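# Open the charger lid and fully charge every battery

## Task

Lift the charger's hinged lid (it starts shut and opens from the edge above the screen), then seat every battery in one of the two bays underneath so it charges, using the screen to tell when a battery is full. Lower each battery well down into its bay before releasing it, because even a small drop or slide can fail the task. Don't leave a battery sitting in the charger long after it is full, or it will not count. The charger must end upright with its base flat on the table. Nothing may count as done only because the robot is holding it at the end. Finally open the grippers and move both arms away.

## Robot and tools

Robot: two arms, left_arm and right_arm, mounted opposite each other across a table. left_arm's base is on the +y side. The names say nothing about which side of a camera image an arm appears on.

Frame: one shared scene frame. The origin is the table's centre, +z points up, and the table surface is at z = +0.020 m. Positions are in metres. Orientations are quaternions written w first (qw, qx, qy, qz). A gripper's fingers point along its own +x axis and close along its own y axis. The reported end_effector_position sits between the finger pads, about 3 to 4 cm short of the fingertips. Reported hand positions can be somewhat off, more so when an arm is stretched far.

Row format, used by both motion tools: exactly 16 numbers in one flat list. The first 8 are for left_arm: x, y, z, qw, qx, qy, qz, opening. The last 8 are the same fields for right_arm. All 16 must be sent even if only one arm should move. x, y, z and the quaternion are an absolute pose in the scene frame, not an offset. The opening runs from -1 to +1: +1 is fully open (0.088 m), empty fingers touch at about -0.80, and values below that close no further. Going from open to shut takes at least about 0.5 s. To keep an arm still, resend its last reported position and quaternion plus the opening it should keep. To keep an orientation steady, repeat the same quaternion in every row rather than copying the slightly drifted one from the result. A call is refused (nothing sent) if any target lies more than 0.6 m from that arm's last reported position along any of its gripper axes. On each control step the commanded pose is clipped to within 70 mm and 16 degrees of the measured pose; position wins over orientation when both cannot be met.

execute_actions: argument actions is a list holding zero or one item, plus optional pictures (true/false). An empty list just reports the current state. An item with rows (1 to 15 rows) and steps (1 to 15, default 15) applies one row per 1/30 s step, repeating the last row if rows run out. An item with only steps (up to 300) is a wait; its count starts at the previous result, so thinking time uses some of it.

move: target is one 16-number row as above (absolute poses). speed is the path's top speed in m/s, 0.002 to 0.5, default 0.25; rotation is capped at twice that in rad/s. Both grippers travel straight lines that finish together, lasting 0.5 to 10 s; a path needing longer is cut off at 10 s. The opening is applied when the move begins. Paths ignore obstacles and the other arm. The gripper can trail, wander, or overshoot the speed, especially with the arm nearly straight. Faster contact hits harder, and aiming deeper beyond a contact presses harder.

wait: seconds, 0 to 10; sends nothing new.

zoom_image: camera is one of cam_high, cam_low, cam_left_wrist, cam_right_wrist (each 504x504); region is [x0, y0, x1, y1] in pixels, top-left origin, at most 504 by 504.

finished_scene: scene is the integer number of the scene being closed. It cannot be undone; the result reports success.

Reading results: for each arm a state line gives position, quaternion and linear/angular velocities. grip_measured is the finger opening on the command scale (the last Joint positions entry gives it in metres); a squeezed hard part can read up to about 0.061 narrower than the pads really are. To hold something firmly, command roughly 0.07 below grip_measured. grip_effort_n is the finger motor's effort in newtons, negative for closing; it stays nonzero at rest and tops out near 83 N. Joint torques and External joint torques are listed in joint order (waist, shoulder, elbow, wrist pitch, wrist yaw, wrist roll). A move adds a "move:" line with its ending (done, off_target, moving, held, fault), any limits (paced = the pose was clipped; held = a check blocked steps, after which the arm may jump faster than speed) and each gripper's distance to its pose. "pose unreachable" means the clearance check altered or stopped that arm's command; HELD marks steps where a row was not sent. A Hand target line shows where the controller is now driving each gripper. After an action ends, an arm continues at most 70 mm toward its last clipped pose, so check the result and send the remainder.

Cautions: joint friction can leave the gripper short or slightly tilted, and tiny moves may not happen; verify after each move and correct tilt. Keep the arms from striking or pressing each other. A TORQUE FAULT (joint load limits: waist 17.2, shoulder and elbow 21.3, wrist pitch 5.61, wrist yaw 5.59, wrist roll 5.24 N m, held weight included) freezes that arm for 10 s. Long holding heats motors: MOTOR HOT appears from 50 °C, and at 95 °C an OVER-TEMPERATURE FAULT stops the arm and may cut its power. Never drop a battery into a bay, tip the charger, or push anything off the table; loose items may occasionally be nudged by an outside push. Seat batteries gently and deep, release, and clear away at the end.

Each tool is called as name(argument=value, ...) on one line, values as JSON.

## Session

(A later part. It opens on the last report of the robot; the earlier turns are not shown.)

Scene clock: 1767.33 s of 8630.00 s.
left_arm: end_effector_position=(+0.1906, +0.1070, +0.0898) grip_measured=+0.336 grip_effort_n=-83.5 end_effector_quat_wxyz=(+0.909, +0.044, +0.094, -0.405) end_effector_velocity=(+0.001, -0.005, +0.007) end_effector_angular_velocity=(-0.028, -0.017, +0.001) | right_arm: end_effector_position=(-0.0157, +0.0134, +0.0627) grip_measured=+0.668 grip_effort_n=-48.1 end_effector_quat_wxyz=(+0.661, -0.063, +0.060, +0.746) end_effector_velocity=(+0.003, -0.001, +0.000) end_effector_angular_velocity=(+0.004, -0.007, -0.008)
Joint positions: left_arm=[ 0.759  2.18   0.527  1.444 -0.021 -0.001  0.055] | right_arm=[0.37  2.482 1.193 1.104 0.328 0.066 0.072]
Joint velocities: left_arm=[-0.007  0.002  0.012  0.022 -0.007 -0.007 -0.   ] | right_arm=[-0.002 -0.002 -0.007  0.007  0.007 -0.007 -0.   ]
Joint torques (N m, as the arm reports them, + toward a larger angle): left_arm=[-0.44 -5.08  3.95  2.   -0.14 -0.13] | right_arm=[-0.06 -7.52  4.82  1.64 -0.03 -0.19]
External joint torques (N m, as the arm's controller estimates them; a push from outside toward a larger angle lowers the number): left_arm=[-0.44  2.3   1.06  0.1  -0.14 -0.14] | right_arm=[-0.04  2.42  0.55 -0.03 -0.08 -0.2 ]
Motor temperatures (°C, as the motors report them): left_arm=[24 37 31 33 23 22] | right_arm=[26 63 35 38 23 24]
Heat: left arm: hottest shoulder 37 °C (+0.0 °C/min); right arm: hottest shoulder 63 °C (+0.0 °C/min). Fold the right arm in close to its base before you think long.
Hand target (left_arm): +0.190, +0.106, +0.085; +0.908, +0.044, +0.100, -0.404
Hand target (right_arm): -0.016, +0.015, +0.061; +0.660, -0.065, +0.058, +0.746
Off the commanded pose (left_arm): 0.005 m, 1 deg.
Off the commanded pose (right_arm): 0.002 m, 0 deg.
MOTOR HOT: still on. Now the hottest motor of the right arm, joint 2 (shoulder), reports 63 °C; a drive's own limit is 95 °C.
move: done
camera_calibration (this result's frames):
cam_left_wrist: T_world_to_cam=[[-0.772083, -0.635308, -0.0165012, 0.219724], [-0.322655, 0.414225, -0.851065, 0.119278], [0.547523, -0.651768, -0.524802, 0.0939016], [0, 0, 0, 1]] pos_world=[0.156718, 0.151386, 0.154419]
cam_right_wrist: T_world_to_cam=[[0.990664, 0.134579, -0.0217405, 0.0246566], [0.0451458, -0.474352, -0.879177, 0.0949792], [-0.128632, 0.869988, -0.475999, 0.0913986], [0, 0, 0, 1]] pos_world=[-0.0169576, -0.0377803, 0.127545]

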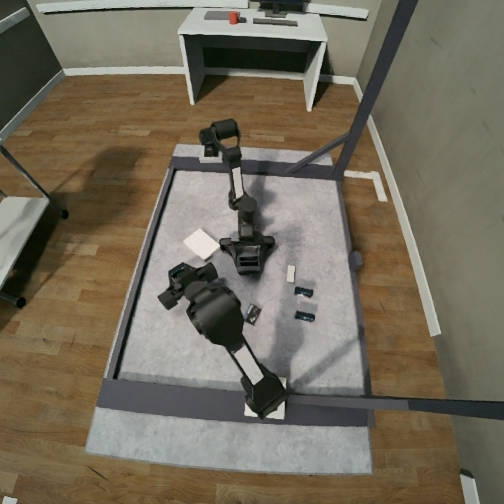

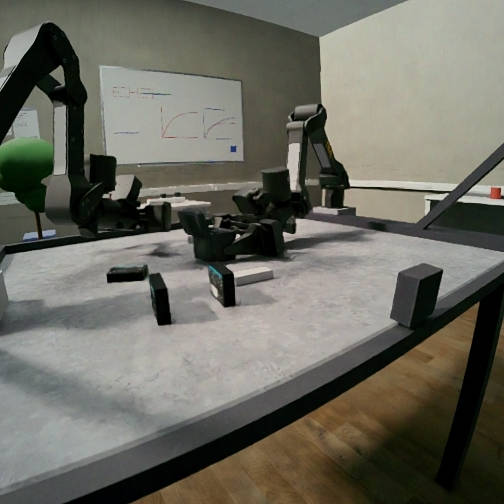

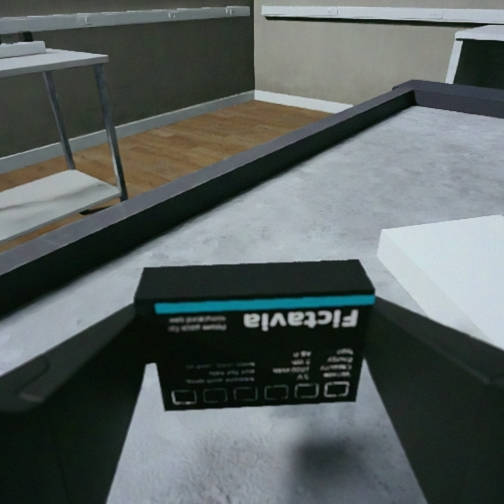

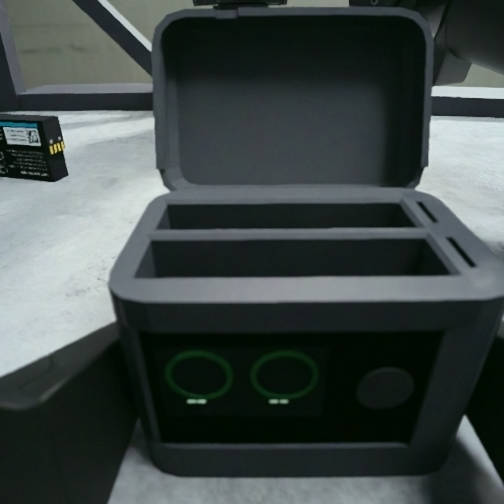

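move(target=[0.19,0.106,0.062,0.9081,0.0443,0.0995,-0.4043,0.27,-0.016,0.015,0.061,0.66,-0.0653,0.0578,0.746,0.66], speed=0.02)

move(target=[0.19,0.106,0.055,0.9081,0.0443,0.0995,-0.4043,0.27,-0.016,0.015,0.061,0.66,-0.0653,0.0578,0.746,0.66], speed=0.006)

Scene clock: 1782.63 s of 8630.00 s.
left_arm: end_effector_position=(+0.1905, +0.1067, +0.0655) grip_measured=+0.336 grip_effort_n=-83.5 end_effector_quat_wxyz=(+0.908, +0.045, +0.097, -0.405) end_effector_velocity=(-0.000, -0.003, +0.002) end_effector_angular_velocity=(-0.013, -0.004, +0.001) | right_arm: end_effector_position=(-0.0157, +0.0134, +0.0627) grip_measured=+0.668 grip_effort_n=-48.1 end_effector_quat_wxyz=(+0.661, -0.063, +0.060, +0.746) end_effector_velocity=(+0.000, -0.000, -0.001) end_effector_angular_velocity=(-0.005, -0.023, +0.009)
Joint positions: left_arm=[ 0.758  2.304  0.551  1.54  -0.022 -0.001  0.055] | right_arm=[0.37  2.482 1.193 1.104 0.328 0.066 0.072]
Joint velocities: left_arm=[-0.007  0.002  0.007  0.007 -0.007 -0.007 -0.   ] | right_arm=[-0.002 -0.002 -0.002 -0.007 -0.007 -0.022 -0.   ]
Joint torques (N m, as the arm reports them, + toward a larger angle): left_arm=[-0.35 -5.33  3.21  2.45 -0.17 -0.12] | right_arm=[-0.1  -7.48  4.75  1.62 -0.04 -0.18]
External joint torques (N m, as the arm's controller estimates them; a push from outside toward a larger angle lowers the number): left_arm=[-0.32  2.26  0.89  0.55 -0.17 -0.13] | right_arm=[-0.1   2.48  0.44 -0.06 -0.08 -0.19]
Motor temperatures (°C, as the motors report them): left_arm=[24 37 31 34 23 22] | right_arm=[26 63 35 39 23 24]
Heat: left arm: hottest shoulder 37 °C (-1.0 °C/min); right arm: hottest shoulder 63 °C (+0.0 °C/min). Fold the right arm in close to its base before you think long.
Hand target (left_arm): +0.190, +0.106, +0.062; +0.908, +0.044, +0.100, -0.404
Hand target (right_arm): -0.016, +0.015, +0.061; +0.660, -0.065, +0.058, +0.746
Off the commanded pose (left_arm): 0.004 m, 0 deg.
Off the commanded pose (right_arm): 0.002 m, 0 deg.
MOTOR HOT: still on. Now the hottest motor of the right arm, joint 2 (shoulder), reports 63 °C; a drive's own limit is 95 °C.
move: done
camera_calibration (this result's frames):
cam_left_wrist: T_world_to_cam=[[-0.772145, -0.635231, -0.0165479, 0.219126], [-0.325297, 0.417512, -0.848449, 0.0987161], [0.54587, -0.649743, -0.529018, 0.0813639], [0, 0, 0, 1]] pos_world=[0.156895, 0.150846, 0.130425]
cam_right_wrist: T_world_to_cam=[[0.990664, 0.134579, -0.0217405, 0.0246566], [0.0451458, -0.474352, -0.879177, 0.0949792], [-0.128632, 0.869988, -0.475999, 0.0913986], [0, 0, 0, 1]] pos_world=[-0.0169576, -0.0377803, 0.127545]

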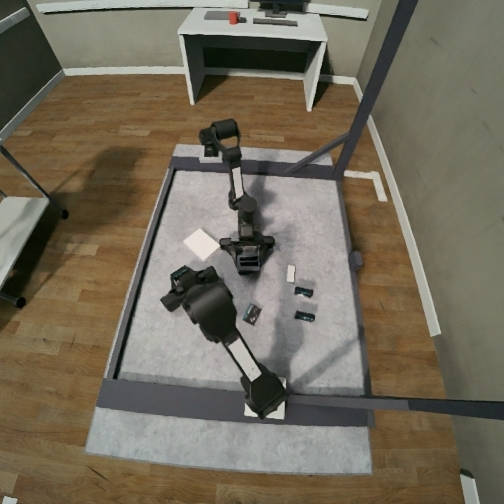

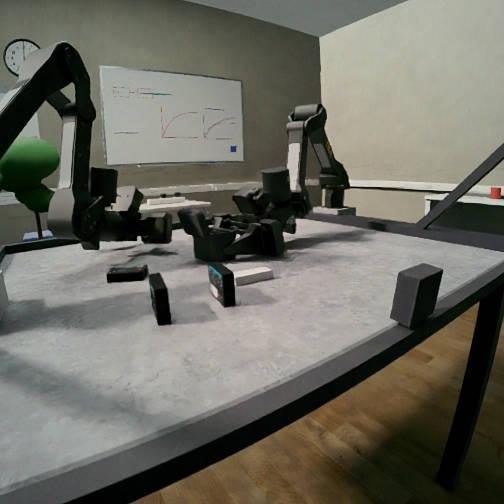

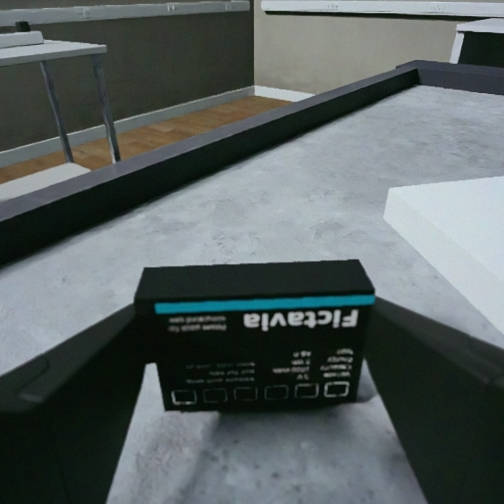

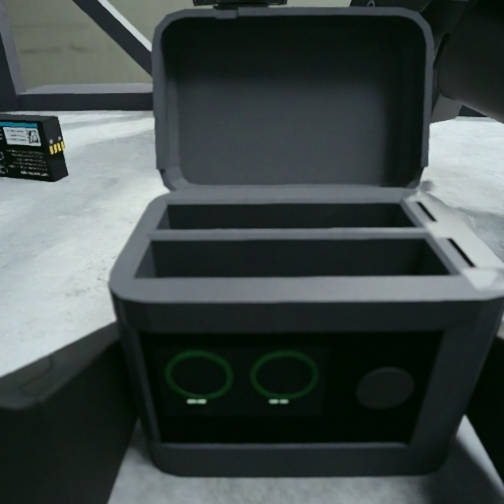

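Scene clock: 1784.60 s of 8630.00 s.
left_arm: end_effector_position=(+0.1915, +0.1055, +0.0621) grip_measured=+0.336 grip_effort_n=-83.5 end_effector_quat_wxyz=(+0.909, +0.043, +0.093, -0.405) end_effector_velocity=(-0.000, +0.001, -0.001) end_effector_angular_velocity=(+0.002, +0.009, +0.006) | right_arm: end_effector_position=(-0.0157, +0.0134, +0.0627) grip_measured=+0.668 grip_effort_n=-48.1 end_effector_quat_wxyz=(+0.661, -0.063, +0.060, +0.746) end_effector_velocity=(+0.001, +0.001, +0.001) end_effector_angular_velocity=(-0.005, +0.010, +0.013)
Joint positions: left_arm=[ 0.758  2.332  0.562  1.564 -0.022 -0.001  0.055] | right_arm=[0.37  2.482 1.193 1.104 0.328 0.066 0.072]
Joint velocities: left_arm=[-0.002 -0.002 -0.002 -0.007 -0.007 -0.007 -0.   ] | right_arm=[-0.007 -0.007 -0.002 -0.007 -0.022  0.007 -0.   ]
Joint torques (N m, as the arm reports them, + toward a larger angle): left_arm=[-0.41 -4.84  2.96  2.18 -0.14 -0.14] | right_arm=[-0.12 -7.52  4.72  1.62 -0.05 -0.17]
External joint torques (N m, as the arm's controller estimates them; a push from outside toward a larger angle lowers the number): left_arm=[-0.45  2.7   0.82  0.32 -0.13 -0.15] | right_arm=[-0.09  2.48  0.42 -0.07 -0.08 -0.18]
Motor temperatures (°C, as the motors report them): left_arm=[24 37 31 34 23 22] | right_arm=[26 63 35 39 23 24]
Heat: left arm: hottest shoulder 37 °C (-1.0 °C/min); right arm: hottest shoulder 63 °C (+0.0 °C/min). Fold the right arm in close to its base before you think long.
Hand target (left_arm): +0.190, +0.106, +0.055; +0.908, +0.045, +0.101, -0.404
Hand target (right_arm): -0.016, +0.015, +0.061; +0.660, -0.065, +0.058, +0.746
Off the commanded pose (left_arm): 0.007 m, 1 deg.
Off the commanded pose (right_arm): 0.002 m, 0 deg.
MOTOR HOT: still on. Now the hottest motor of the right arm, joint 2 (shoulder), reports 63 °C; a drive's own limit is 95 °C.
joint sent to its limit (left arm) — the command would take joint 4 (wrist pitch) past its upper limit, so that joint was sent only as far as its limit.
move: done
camera_calibration (this result's frames):
cam_left_wrist: T_world_to_cam=[[-0.772058, -0.635332, -0.0167277, 0.219109], [-0.32085, 0.412348, -0.852657, 0.0965866], [0.548618, -0.652934, -0.522203, 0.0776255], [0, 0, 0, 1]] pos_world=[0.157568, 0.150064, 0.126557]
cam_right_wrist: T_world_to_cam=[[0.990664, 0.134579, -0.0217405, 0.0246566], [0.0451458, -0.474352, -0.879177, 0.0949792], [-0.128632, 0.869988, -0.475999, 0.0913986], [0, 0, 0, 1]] pos_world=[-0.0169576, -0.0377803, 0.127545]

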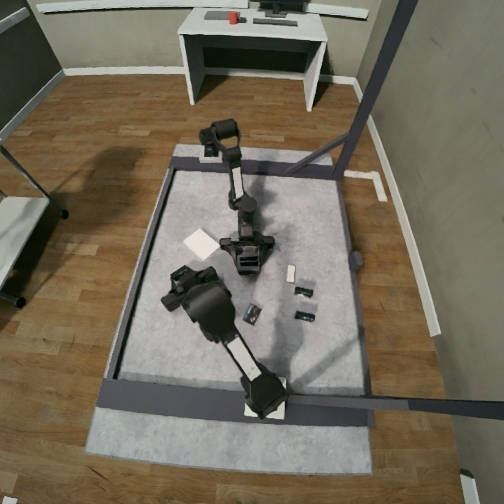

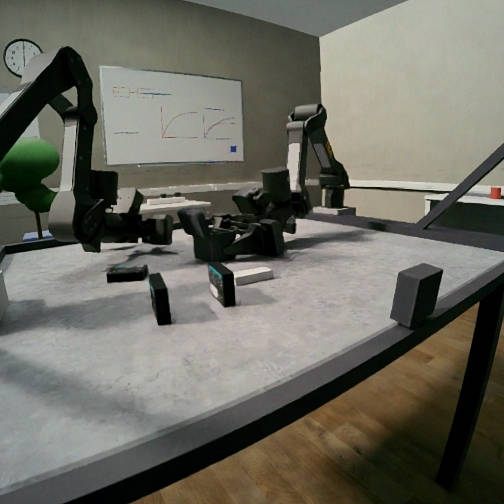

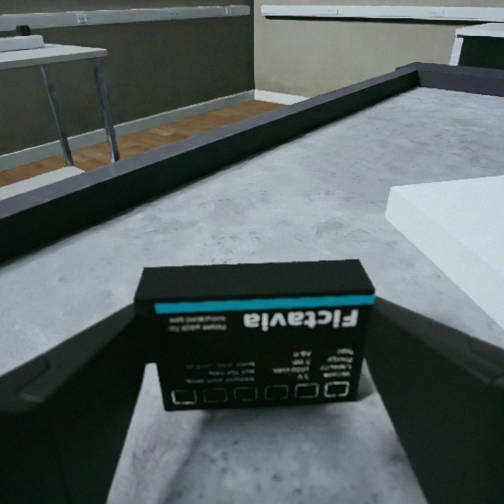

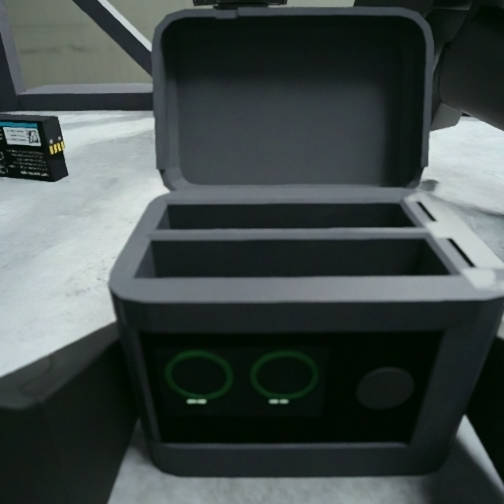

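move(target=[0.191,0.105,0.051,0.9081,0.0443,0.0995,-0.4043,0.27,-0.016,0.015,0.061,0.66,-0.0653,0.0578,0.746,0.66], speed=0.006)

Scene clock: 1791.67 s of 8630.00 s.
left_arm: end_effector_position=(+0.1932, +0.1033, +0.0614) grip_measured=+0.336 grip_effort_n=-83.5 end_effector_quat_wxyz=(+0.909, +0.043, +0.091, -0.405) end_effector_velocity=(+0.000, +0.000, -0.003) end_effector_angular_velocity=(+0.009, +0.015, +0.006) | right_arm: end_effector_position=(-0.0157, +0.0134, +0.0627) grip_measured=+0.668 grip_effort_n=-47.7 end_effector_quat_wxyz=(+0.661, -0.063, +0.060, +0.746) end_effector_velocity=(+0.003, +0.001, -0.001) end_effector_angular_velocity=(-0.006, -0.009, +0.001)
Joint positions: left_arm=[ 0.757  2.341  0.574  1.564 -0.022 -0.001  0.055] | right_arm=[0.37  2.482 1.193 1.104 0.328 0.066 0.072]
Joint velocities: left_arm=[-0.002 -0.002  0.002 -0.022 -0.007 -0.007 -0.   ] | right_arm=[-0.007 -0.002 -0.002 -0.007 -0.007 -0.007 -0.   ]
Joint torques (N m, as the arm reports them, + toward a larger angle): left_arm=[-0.36 -4.3   2.51  2.15 -0.14 -0.12] | right_arm=[-0.08 -7.5   4.72  1.63 -0.03 -0.19]
External joint torques (N m, as the arm's controller estimates them; a push from outside toward a larger angle lowers the number): left_arm=[-0.4   3.31  0.3   0.29 -0.13 -0.13] | right_arm=[-0.01  2.46  0.42 -0.05 -0.07 -0.19]
Motor temperatures (°C, as the motors report them): left_arm=[24 36 31 35 23 22] | right_arm=[26 63 35 39 23 24]
Heat: left arm: hottest shoulder 36 °C (-2.0 °C/min); right arm: hottest shoulder 63 °C (+0.0 °C/min). Fold the right arm in close to its base before you think long.
Hand target (left_arm): +0.191, +0.105, +0.051; +0.908, +0.046, +0.103, -0.404
Hand target (right_arm): -0.016, +0.015, +0.061; +0.660, -0.065, +0.058, +0.746
Off the commanded pose (left_arm): 0.011 m, 1 deg.
Off the commanded pose (right_arm): 0.002 m, 0 deg.
MOTOR HOT: still on. Now the hottest motor of the right arm, joint 2 (shoulder), reports 63 °C; a drive's own limit is 95 °C.
joint sent to its limit (left arm) — the command would take joint 4 (wrist pitch) past its upper limit, so that joint was sent only as far as its limit.
move: off_target (left_arm)
camera_calibration (this result's frames):
cam_left_wrist: T_world_to_cam=[[-0.772259, -0.635086, -0.0168129, 0.219015], [-0.318569, 0.410002, -0.854641, 0.0973375], [0.549664, -0.654648, -0.518946, 0.0746191], [0, 0, 0, 1]] pos_world=[0.159129, 0.148034, 0.125594]
cam_right_wrist: T_world_to_cam=[[0.990664, 0.134579, -0.0217405, 0.0246566], [0.0451458, -0.474352, -0.879177, 0.0949792], [-0.128632, 0.869988, -0.475999, 0.0913986], [0, 0, 0, 1]] pos_world=[-0.0169576, -0.0377803, 0.127545]

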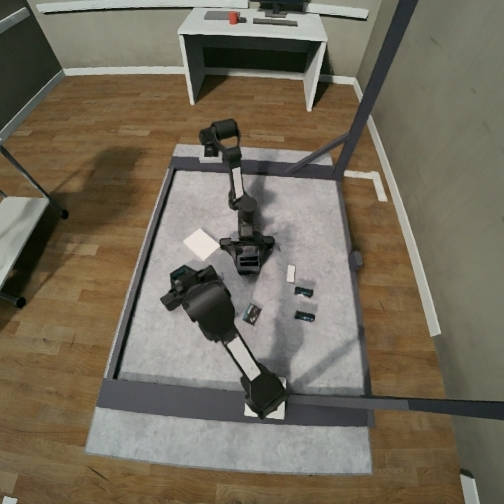

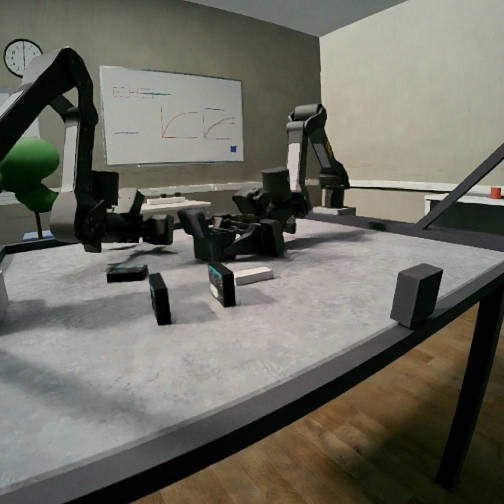

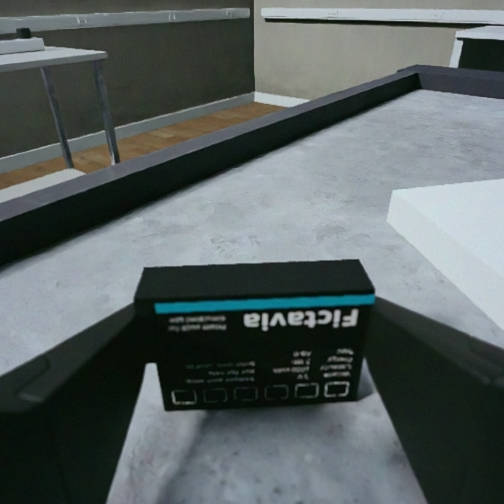

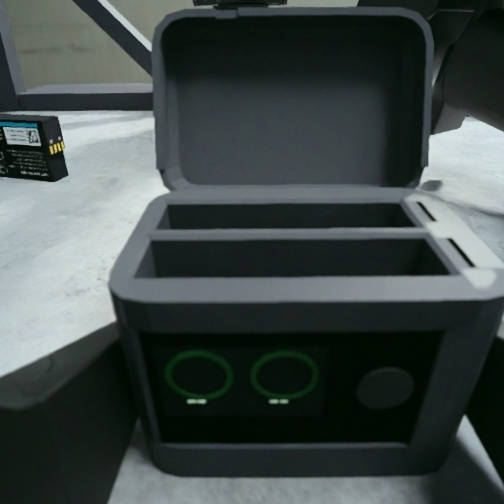

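On the table. Unload, open, retreat.

move(target=[0.193,0.1035,0.058,0.909,0.043,0.093,-0.405,0.27,-0.016,0.015,0.061,0.66,-0.0653,0.0578,0.746,0.66], speed=0.02)

move(target=[0.193,0.1035,0.058,0.909,0.043,0.093,-0.405,0.7,-0.016,0.015,0.061,0.66,-0.0653,0.0578,0.746,0.66], speed=0.02)

move(target=[0.19,0.107,0.12,0.8823,0.1053,0.2364,-0.3929,0.7,-0.016,0.015,0.061,0.66,-0.0653,0.0578,0.746,0.66], speed=0.1)

Scene clock: 1798.63 s of 8630.00 s.
left_arm: end_effector_position=(+0.1935, +0.1030, +0.0617) grip_measured=+0.336 grip_effort_n=-83.5 end_effector_quat_wxyz=(+0.909, +0.042, +0.091, -0.405) end_effector_velocity=(-0.003, +0.000, -0.002) end_effector_angular_velocity=(+0.004, +0.014, -0.008) | right_arm: end_effector_position=(-0.0157, +0.0134, +0.0627) grip_measured=+0.668 grip_effort_n=-48.1 end_effector_quat_wxyz=(+0.661, -0.063, +0.060, +0.746) end_effector_velocity=(+0.005, +0.001, +0.002) end_effector_angular_velocity=(+0.003, -0.038, -0.008)
Joint positions: left_arm=[ 0.757  2.341  0.576  1.564 -0.022 -0.001  0.055] | right_arm=[0.37  2.482 1.193 1.104 0.328 0.066 0.072]
Joint velocities: left_arm=[-0.002 -0.002 -0.007 -0.007  0.007 -0.007 -0.   ] | right_arm=[-0.007 -0.007 -0.002 -0.007  0.007 -0.037  0.   ]
Joint torques (N m, as the arm reports them, + toward a larger angle): left_arm=[-0.03 -6.03  2.67  2.16 -0.05  0.  ] | right_arm=[-0.05 -7.53  4.73  1.62 -0.02 -0.2 ]
External joint torques (N m, as the arm's controller estimates them; a push from outside toward a larger angle lowers the number): left_arm=[ 0.    1.62  0.48  0.29 -0.05 -0.01] | right_arm=[ 0.03  2.44  0.44 -0.07 -0.07 -0.21]
Motor temperatures (°C, as the motors report them): left_arm=[24 36 30 35 23 22] | right_arm=[26 63 35 39 23 24]
Heat: left arm: hottest shoulder 36 °C (-2.0 °C/min); right arm: hottest shoulder 63 °C (+0.0 °C/min). Fold the right arm in close to its base before you think long.
Hand target (left_arm): +0.193, +0.103, +0.058; +0.908, +0.044, +0.095, -0.405
Hand target (right_arm): -0.016, +0.015, +0.061; +0.660, -0.065, +0.058, +0.746
Off the commanded pose (left_arm): 0.004 m, 0 deg.
Off the commanded pose (right_arm): 0.002 m, 0 deg.
MOTOR HOT: still on. Now the hottest motor of the right arm, joint 2 (shoulder), reports 63 °C; a drive's own limit is 95 °C.
joint sent to its limit (left arm) — the command would take joint 4 (wrist pitch) past its upper limit, so that joint was sent only as far as its limit.
move: done
camera_calibration (this result's frames):
cam_left_wrist: T_world_to_cam=[[-0.772242, -0.635105, -0.016847, 0.219031], [-0.317718, 0.409013, -0.855432, 0.097851], [0.55018, -0.655248, -0.517642, 0.0742934], [0, 0, 0, 1]] pos_world=[0.15936, 0.147766, 0.125852]
cam_right_wrist: T_world_to_cam=[[0.990664, 0.134579, -0.0217405, 0.0246566], [0.0451458, -0.474352, -0.879177, 0.0949792], [-0.128632, 0.869988, -0.475999, 0.0913986], [0, 0, 0, 1]] pos_world=[-0.0169576, -0.0377803, 0.127545]

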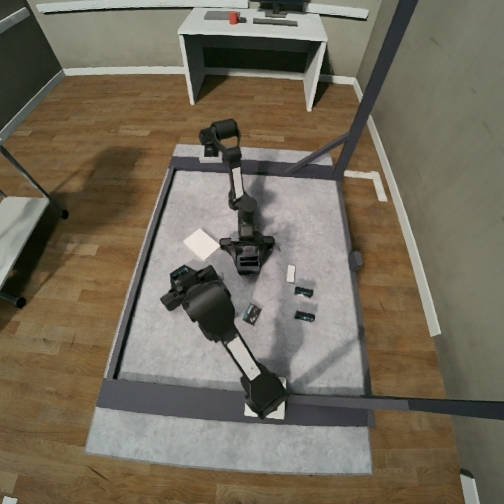

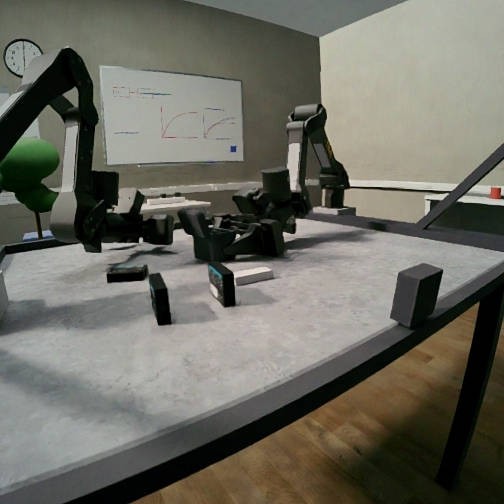

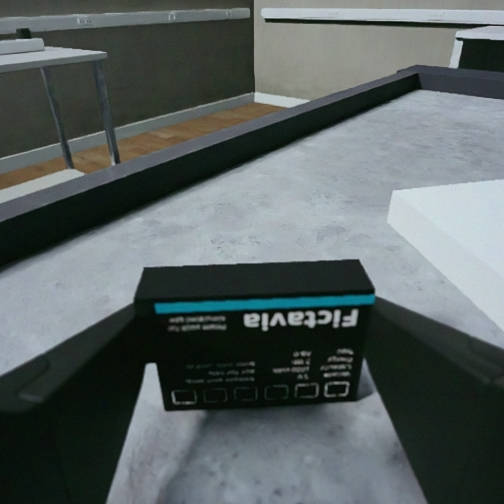

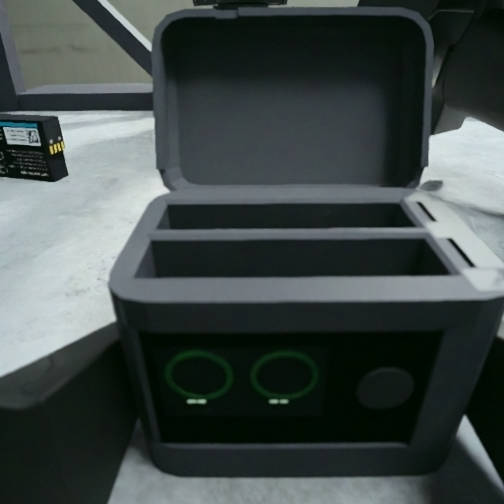

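Scene clock: 1799.33 s of 8630.00 s.
left_arm: end_effector_position=(+0.1935, +0.1030, +0.0617) grip_measured=+0.696 grip_effort_n=14.2 end_effector_quat_wxyz=(+0.909, +0.042, +0.091, -0.405) end_effector_velocity=(-0.001, +0.002, -0.002) end_effector_angular_velocity=(+0.005, +0.012, +0.006) | right_arm: end_effector_position=(-0.0157, +0.0134, +0.0627) grip_measured=+0.668 grip_effort_n=-48.1 end_effector_quat_wxyz=(+0.661, -0.063, +0.060, +0.746) end_effector_velocity=(-0.002, -0.000, +0.002) end_effector_angular_velocity=(+0.006, -0.000, +0.020)
Joint positions: left_arm=[ 0.757  2.341  0.576  1.564 -0.022 -0.001  0.073] | right_arm=[0.37  2.482 1.193 1.104 0.328 0.066 0.072]
Joint velocities: left_arm=[-0.002 -0.002 -0.007 -0.007 -0.007 -0.007  0.   ] | right_arm=[-0.002 -0.002 -0.002  0.007 -0.022 -0.007 -0.   ]
Joint torques (N m, as the arm reports them, + toward a larger angle): left_arm=[-0.05 -5.89  2.76  2.16 -0.03 -0.01] | right_arm=[-0.12 -7.52  4.69  1.61 -0.02 -0.18]
External joint torques (N m, as the arm's controller estimates them; a push from outside toward a larger angle lowers the number): left_arm=[-0.03  1.77  0.59  0.28 -0.03 -0.02] | right_arm=[-0.13  2.31  0.47 -0.04 -0.06 -0.19]
Motor temperatures (°C, as the motors report them): left_arm=[24 36 30 35 23 22] | right_arm=[26 63 35 39 23 24]
Heat: left arm: hottest shoulder 36 °C (-2.0 °C/min); right arm: hottest shoulder 63 °C (+0.0 °C/min). Fold the right arm in close to its base before you think long.
Hand target (left_arm): +0.193, +0.103, +0.058; +0.908, +0.044, +0.095, -0.405
Hand target (right_arm): -0.016, +0.015, +0.061; +0.660, -0.065, +0.058, +0.746
Off the commanded pose (left_arm): 0.004 m, 0 deg.
Off the commanded pose (right_arm): 0.002 m, 0 deg.
MOTOR HOT: still on. Now the hottest motor of the right arm, joint 2 (shoulder), reports 63 °C; a drive's own limit is 95 °C.
joint sent to its limit (left arm) — the command would take joint 4 (wrist pitch) past its upper limit, so that joint was sent only as far as its limit.
move: done
camera_calibration (this result's frames):
cam_left_wrist: T_world_to_cam=[[-0.772242, -0.635105, -0.016847, 0.219031], [-0.317718, 0.409013, -0.855432, 0.097851], [0.55018, -0.655248, -0.517642, 0.0742934], [0, 0, 0, 1]] pos_world=[0.15936, 0.147766, 0.125852]
cam_right_wrist: T_world_to_cam=[[0.990664, 0.134579, -0.0217405, 0.0246566], [0.0451458, -0.474352, -0.879177, 0.0949792], [-0.128632, 0.869988, -0.475999, 0.0913986], [0, 0, 0, 1]] pos_world=[-0.0169576, -0.0377803, 0.127545]

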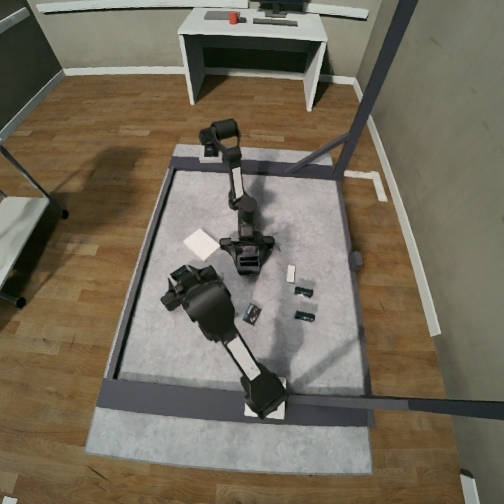

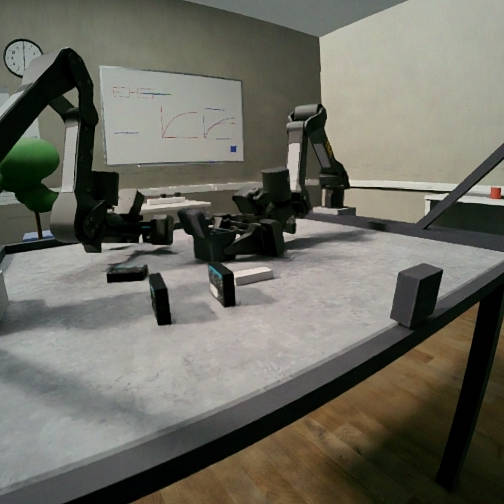

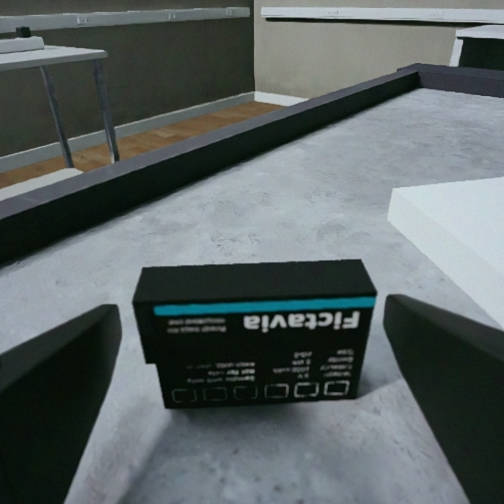

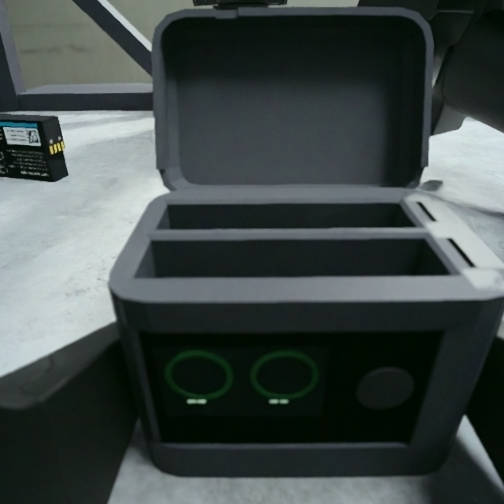

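Scene clock: 1801.40 s of 8630.00 s.
left_arm: end_effector_position=(+0.1883, +0.1090, +0.1157) grip_measured=+0.697 grip_effort_n=13.7 end_effector_quat_wxyz=(+0.881, +0.110, +0.240, -0.392) end_effector_velocity=(-0.002, -0.000, -0.000) end_effector_angular_velocity=(+0.003, +0.015, -0.005) | right_arm: end_effector_position=(-0.0157, +0.0134, +0.0627) grip_measured=+0.668 grip_effort_n=-47.7 end_effector_quat_wxyz=(+0.661, -0.063, +0.060, +0.746) end_effector_velocity=(+0.000, +0.000, +0.002) end_effector_angular_velocity=(-0.000, -0.021, +0.009)
Joint positions: left_arm=[ 0.757  1.791  0.645  0.613 -0.022 -0.007  0.073] | right_arm=[0.37  2.482 1.193 1.104 0.328 0.066 0.072]
Joint velocities: left_arm=[-0.002 -0.007  0.002 -0.022  0.007 -0.007 -0.   ] | right_arm=[-0.002 -0.007 -0.002 -0.007 -0.007 -0.022  0.   ]
Joint torques (N m, as the arm reports them, + toward a larger angle): left_arm=[ 0.   -6.99  6.93  1.79  0.07 -0.11] | right_arm=[-0.11 -7.54  4.73  1.63 -0.02 -0.19]
External joint torques (N m, as the arm's controller estimates them; a push from outside toward a larger angle lowers the number): left_arm=[ 0.01  0.01  1.64  0.02  0.08 -0.11] | right_arm=[-0.09  2.47  0.41 -0.06 -0.06 -0.2 ]
Motor temperatures (°C, as the motors report them): left_arm=[24 36 30 35 23 22] | right_arm=[26 63 35 39 23 24]
Heat: left arm: hottest shoulder 36 °C (-2.0 °C/min); right arm: hottest shoulder 63 °C (+0.0 °C/min). Fold the right arm in close to its base before you think long.
Hand target (left_arm): +0.189, +0.108, +0.121; +0.883, +0.105, +0.236, -0.393
Hand target (right_arm): -0.016, +0.015, +0.061; +0.660, -0.065, +0.058, +0.746
Off the commanded pose (left_arm): 0.005 m, 1 deg.
Off the commanded pose (right_arm): 0.002 m, 0 deg.
MOTOR HOT: still on. Now the hottest motor of the right arm, joint 2 (shoulder), reports 63 °C; a drive's own limit is 95 °C.
move: done
camera_calibration (this result's frames):
cam_left_wrist: T_world_to_cam=[[-0.773217, -0.634131, -0.00371359, 0.218319], [-0.485656, 0.595921, -0.639544, 0.126121], [0.407768, -0.492703, -0.768745, 0.147243], [0, 0, 0, 1]] pos_world=[0.170019, 0.135832, 0.194663]
cam_right_wrist: T_world_to_cam=[[0.990664, 0.134579, -0.0217405, 0.0246566], [0.0451458, -0.474352, -0.879177, 0.0949792], [-0.128632, 0.869988, -0.475999, 0.0913986], [0, 0, 0, 1]] pos_world=[-0.0169576, -0.0377803, 0.127545]

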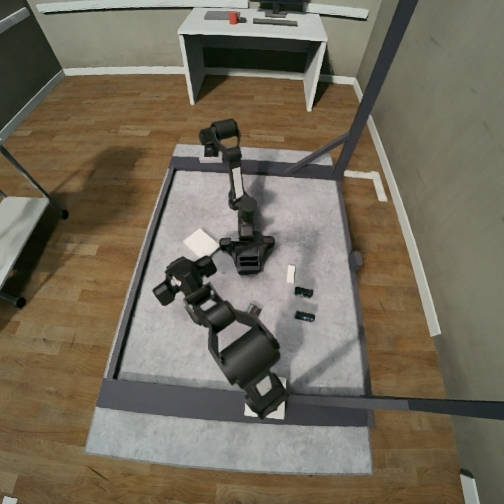

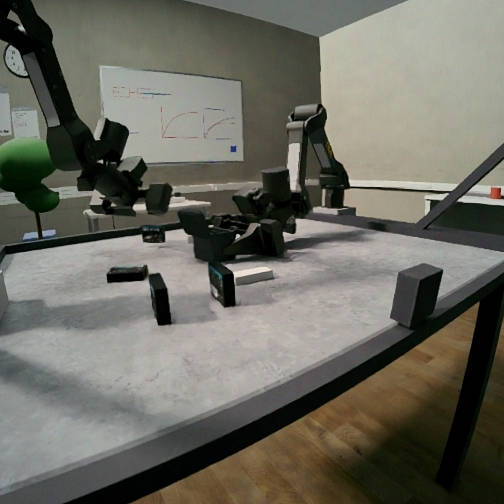

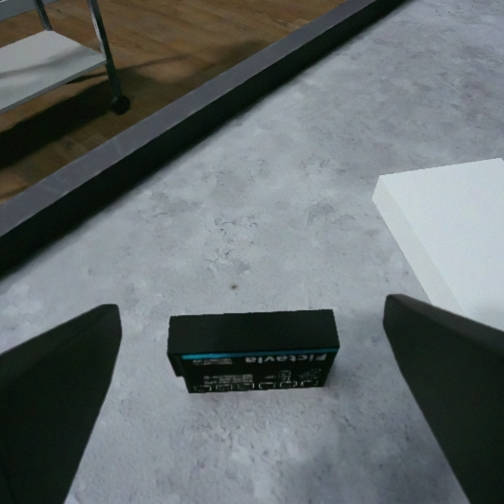

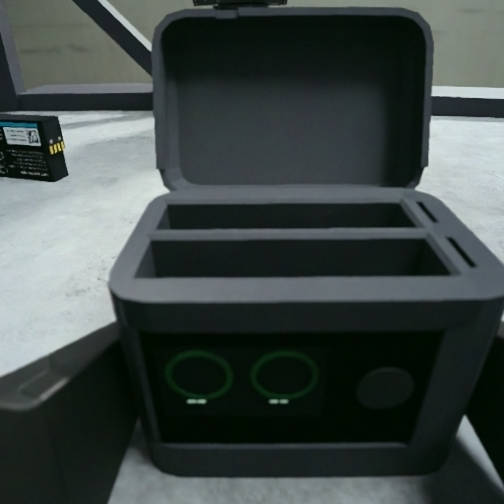

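move(target=[0.209,0.0855,0.14,0.6998,0.2614,0.5872,-0.3115,0.7,-0.016,0.015,0.061,0.66,-0.0653,0.0578,0.746,0.66], speed=0.25)

move(target=[0.21,0.0845,0.105,0.6998,0.2614,0.5872,-0.3115,0.7,-0.016,0.015,0.061,0.66,-0.0653,0.0578,0.746,0.66], speed=0.04)

Scene clock: 1815.83 s of 8630.00 s.
left_arm: end_effector_position=(+0.2073, +0.0865, +0.1472) grip_measured=+0.697 grip_effort_n=13.7 end_effector_quat_wxyz=(+0.704, +0.261, +0.580, -0.315) end_effector_velocity=(-0.000, +0.003, -0.000) end_effector_angular_velocity=(+0.020, +0.017, +0.040) | right_arm: end_effector_position=(-0.0157, +0.0134, +0.0627) grip_measured=+0.668 grip_effort_n=-48.1 end_effector_quat_wxyz=(+0.661, -0.063, +0.060, +0.746) end_effector_velocity=(-0.005, -0.002, -0.001) end_effector_angular_velocity=(-0.008, +0.005, +0.013)
Joint positions: left_arm=[ 0.762  2.125  1.763 -1.018 -0.005 -0.012  0.073] | right_arm=[0.37  2.482 1.193 1.104 0.328 0.066 0.072]
Joint velocities: left_arm=[ 0.002  0.012  0.022 -0.037 -0.007 -0.037 -0.   ] | right_arm=[ 0.007 -0.002 -0.002 -0.007 -0.007  0.007 -0.   ]
Joint torques (N m, as the arm reports them, + toward a larger angle): left_arm=[ 0.26 -7.52  8.17  0.64  0.03 -0.17] | right_arm=[-0.01 -7.49  4.77  1.62 -0.03 -0.19]
External joint torques (N m, as the arm's controller estimates them; a push from outside toward a larger angle lowers the number): left_arm=[ 0.19  2.75  2.01 -0.01  0.05 -0.17] | right_arm=[-0.23  2.44  0.49 -0.05 -0.05 -0.2 ]
Motor temperatures (°C, as the motors report them): left_arm=[24 37 32 35 23 22] | right_arm=[26 63 35 39 23 24]
Heat: left arm: hottest shoulder 37 °C (-1.0 °C/min); right arm: hottest shoulder 63 °C (+0.0 °C/min). Fold the right arm in close to its base before you think long.
Hand target (left_arm): +0.208, +0.087, +0.141; +0.700, +0.260, +0.588, -0.311
Hand target (right_arm): -0.016, +0.015, +0.061; +0.660, -0.065, +0.058, +0.746
Off the commanded pose (left_arm): 0.007 m, 1 deg.
Off the commanded pose (right_arm): 0.002 m, 0 deg.
MOTOR HOT: still on. Now the hottest motor of the right arm, joint 2 (shoulder), reports 63 °C; a drive's own limit is 95 °C.
move: done
camera_calibration (this result's frames):
cam_left_wrist: T_world_to_cam=[[-0.765019, -0.643175, 0.03274, 0.212562], [-0.632349, 0.759829, 0.15098, 0.0688574], [-0.121983, 0.0947991, -0.987995, 0.243893], [0, 0, 0, 1]] pos_world=[0.235907, 0.0612738, 0.223609]
cam_right_wrist: T_world_to_cam=[[0.990664, 0.134579, -0.0217405, 0.0246566], [0.0451458, -0.474352, -0.879177, 0.0949792], [-0.128632, 0.869988, -0.475999, 0.0913986], [0, 0, 0, 1]] pos_world=[-0.0169576, -0.0377803, 0.127545]

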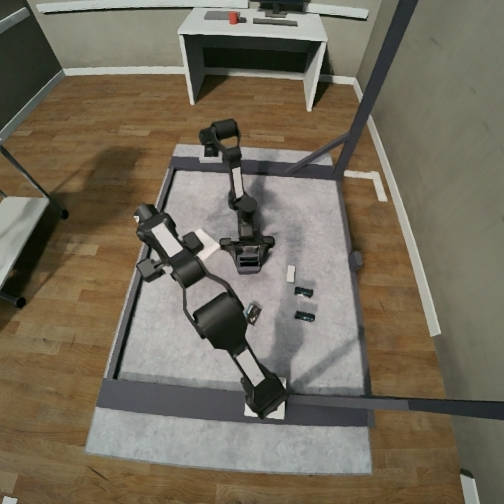

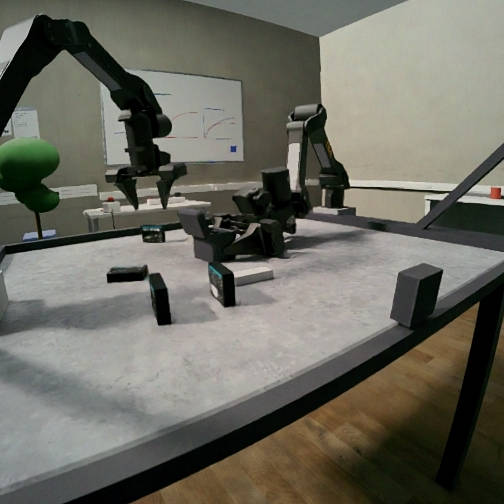

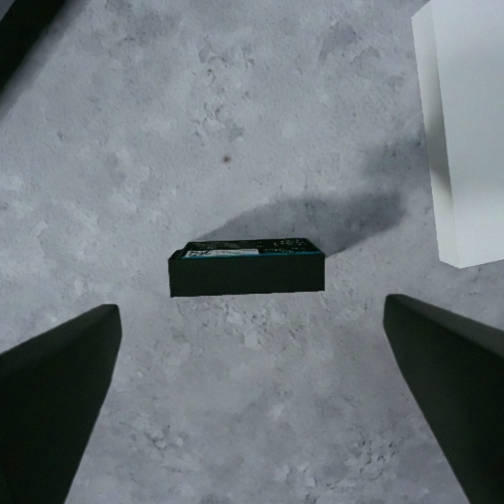

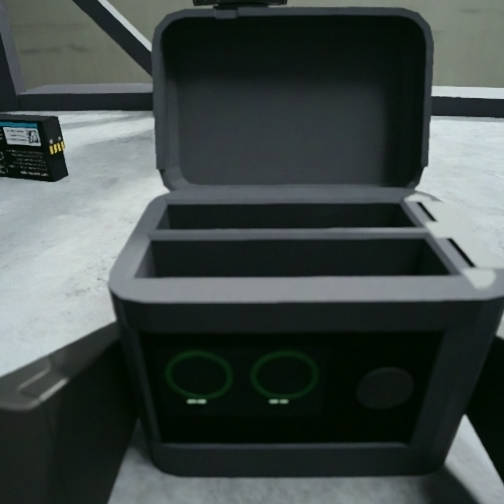

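Scene clock: 1817.23 s of 8630.00 s.
left_arm: end_effector_position=(+0.2117, +0.0815, +0.1160) grip_measured=+0.697 grip_effort_n=14.2 end_effector_quat_wxyz=(+0.707, +0.260, +0.577, -0.316) end_effector_velocity=(+0.001, -0.001, +0.001) end_effector_angular_velocity=(-0.002, -0.009, +0.006) | right_arm: end_effector_position=(-0.0157, +0.0134, +0.0627) grip_measured=+0.668 grip_effort_n=-47.7 end_effector_quat_wxyz=(+0.661, -0.063, +0.060, +0.746) end_effector_velocity=(+0.003, +0.000, -0.001) end_effector_angular_velocity=(-0.005, -0.012, -0.008)
Joint positions: left_arm=[ 0.762  2.166  1.701 -0.906 -0.005 -0.012  0.073] | right_arm=[0.37  2.482 1.193 1.104 0.328 0.066 0.072]
Joint velocities: left_arm=[-0.002 -0.002 -0.002  0.007 -0.007 -0.007 -0.   ] | right_arm=[-0.002 -0.002 -0.002 -0.007  0.007 -0.007 -0.   ]
Joint torques (N m, as the arm reports them, + toward a larger angle): left_arm=[ 0.2  -7.78  5.92  1.02  0.03 -0.08] | right_arm=[-0.11 -7.55  4.76  1.62 -0.03 -0.18]
External joint torques (N m, as the arm's controller estimates them; a push from outside toward a larger angle lowers the number): left_arm=[ 0.2   2.73 -0.21  0.33  0.04 -0.08] | right_arm=[-0.09  2.38  0.48 -0.05 -0.08 -0.19]
Motor temperatures (°C, as the motors report them): left_arm=[24 38 32 35 23 22] | right_arm=[26 63 35 39 23 24]
Heat: left arm: hottest shoulder 38 °C (+0.0 °C/min); right arm: hottest shoulder 63 °C (+0.0 °C/min). Fold the right arm in close to its base before you think long.
Hand target (left_arm): +0.210, +0.084, +0.105; +0.700, +0.261, +0.587, -0.312
Hand target (right_arm): -0.016, +0.015, +0.061; +0.660, -0.065, +0.058, +0.746
Off the commanded pose (left_arm): 0.012 m, 1 deg.
Off the commanded pose (right_arm): 0.002 m, 0 deg.
MOTOR HOT: still on. Now the hottest motor of the right arm, joint 2 (shoulder), reports 63 °C; a drive's own limit is 95 °C.
move: off_target (left_arm)
camera_calibration (this result's frames):
cam_left_wrist: T_world_to_cam=[[-0.765207, -0.642958, 0.0325947, 0.21373], [-0.633193, 0.7608, 0.142302, 0.0812051], [-0.116293, 0.0882521, -0.989286, 0.213574], [0, 0, 0, 1]] pos_world=[0.239803, 0.0567904, 0.192763]
cam_right_wrist: T_world_to_cam=[[0.990664, 0.134579, -0.0217405, 0.0246566], [0.0451458, -0.474352, -0.879177, 0.0949792], [-0.128632, 0.869988, -0.475999, 0.0913986], [0, 0, 0, 1]] pos_world=[-0.0169576, -0.0377803, 0.127545]

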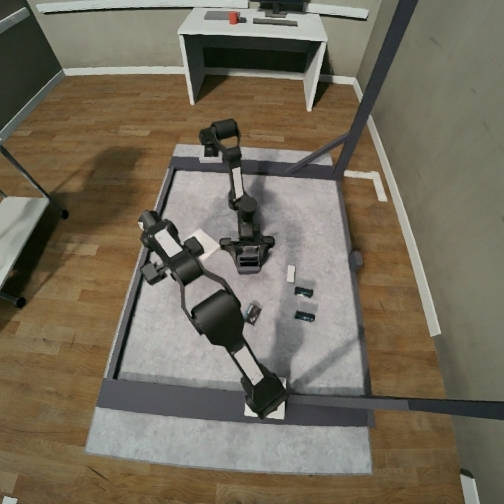

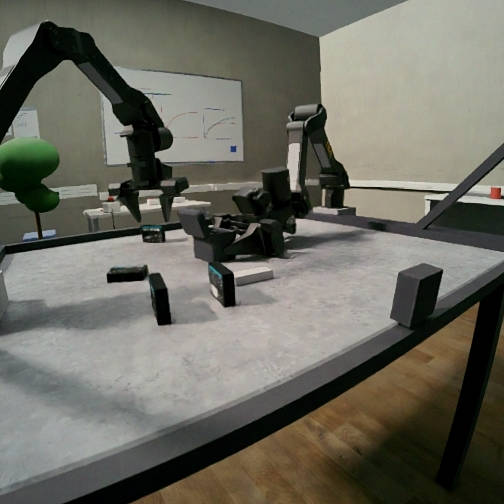

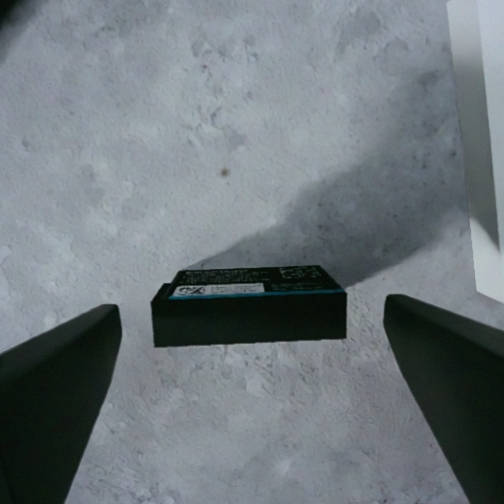

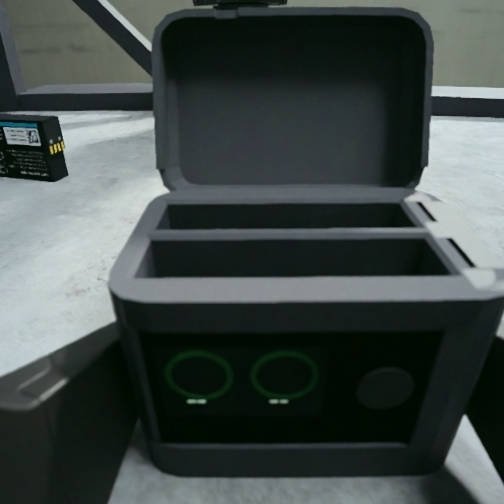

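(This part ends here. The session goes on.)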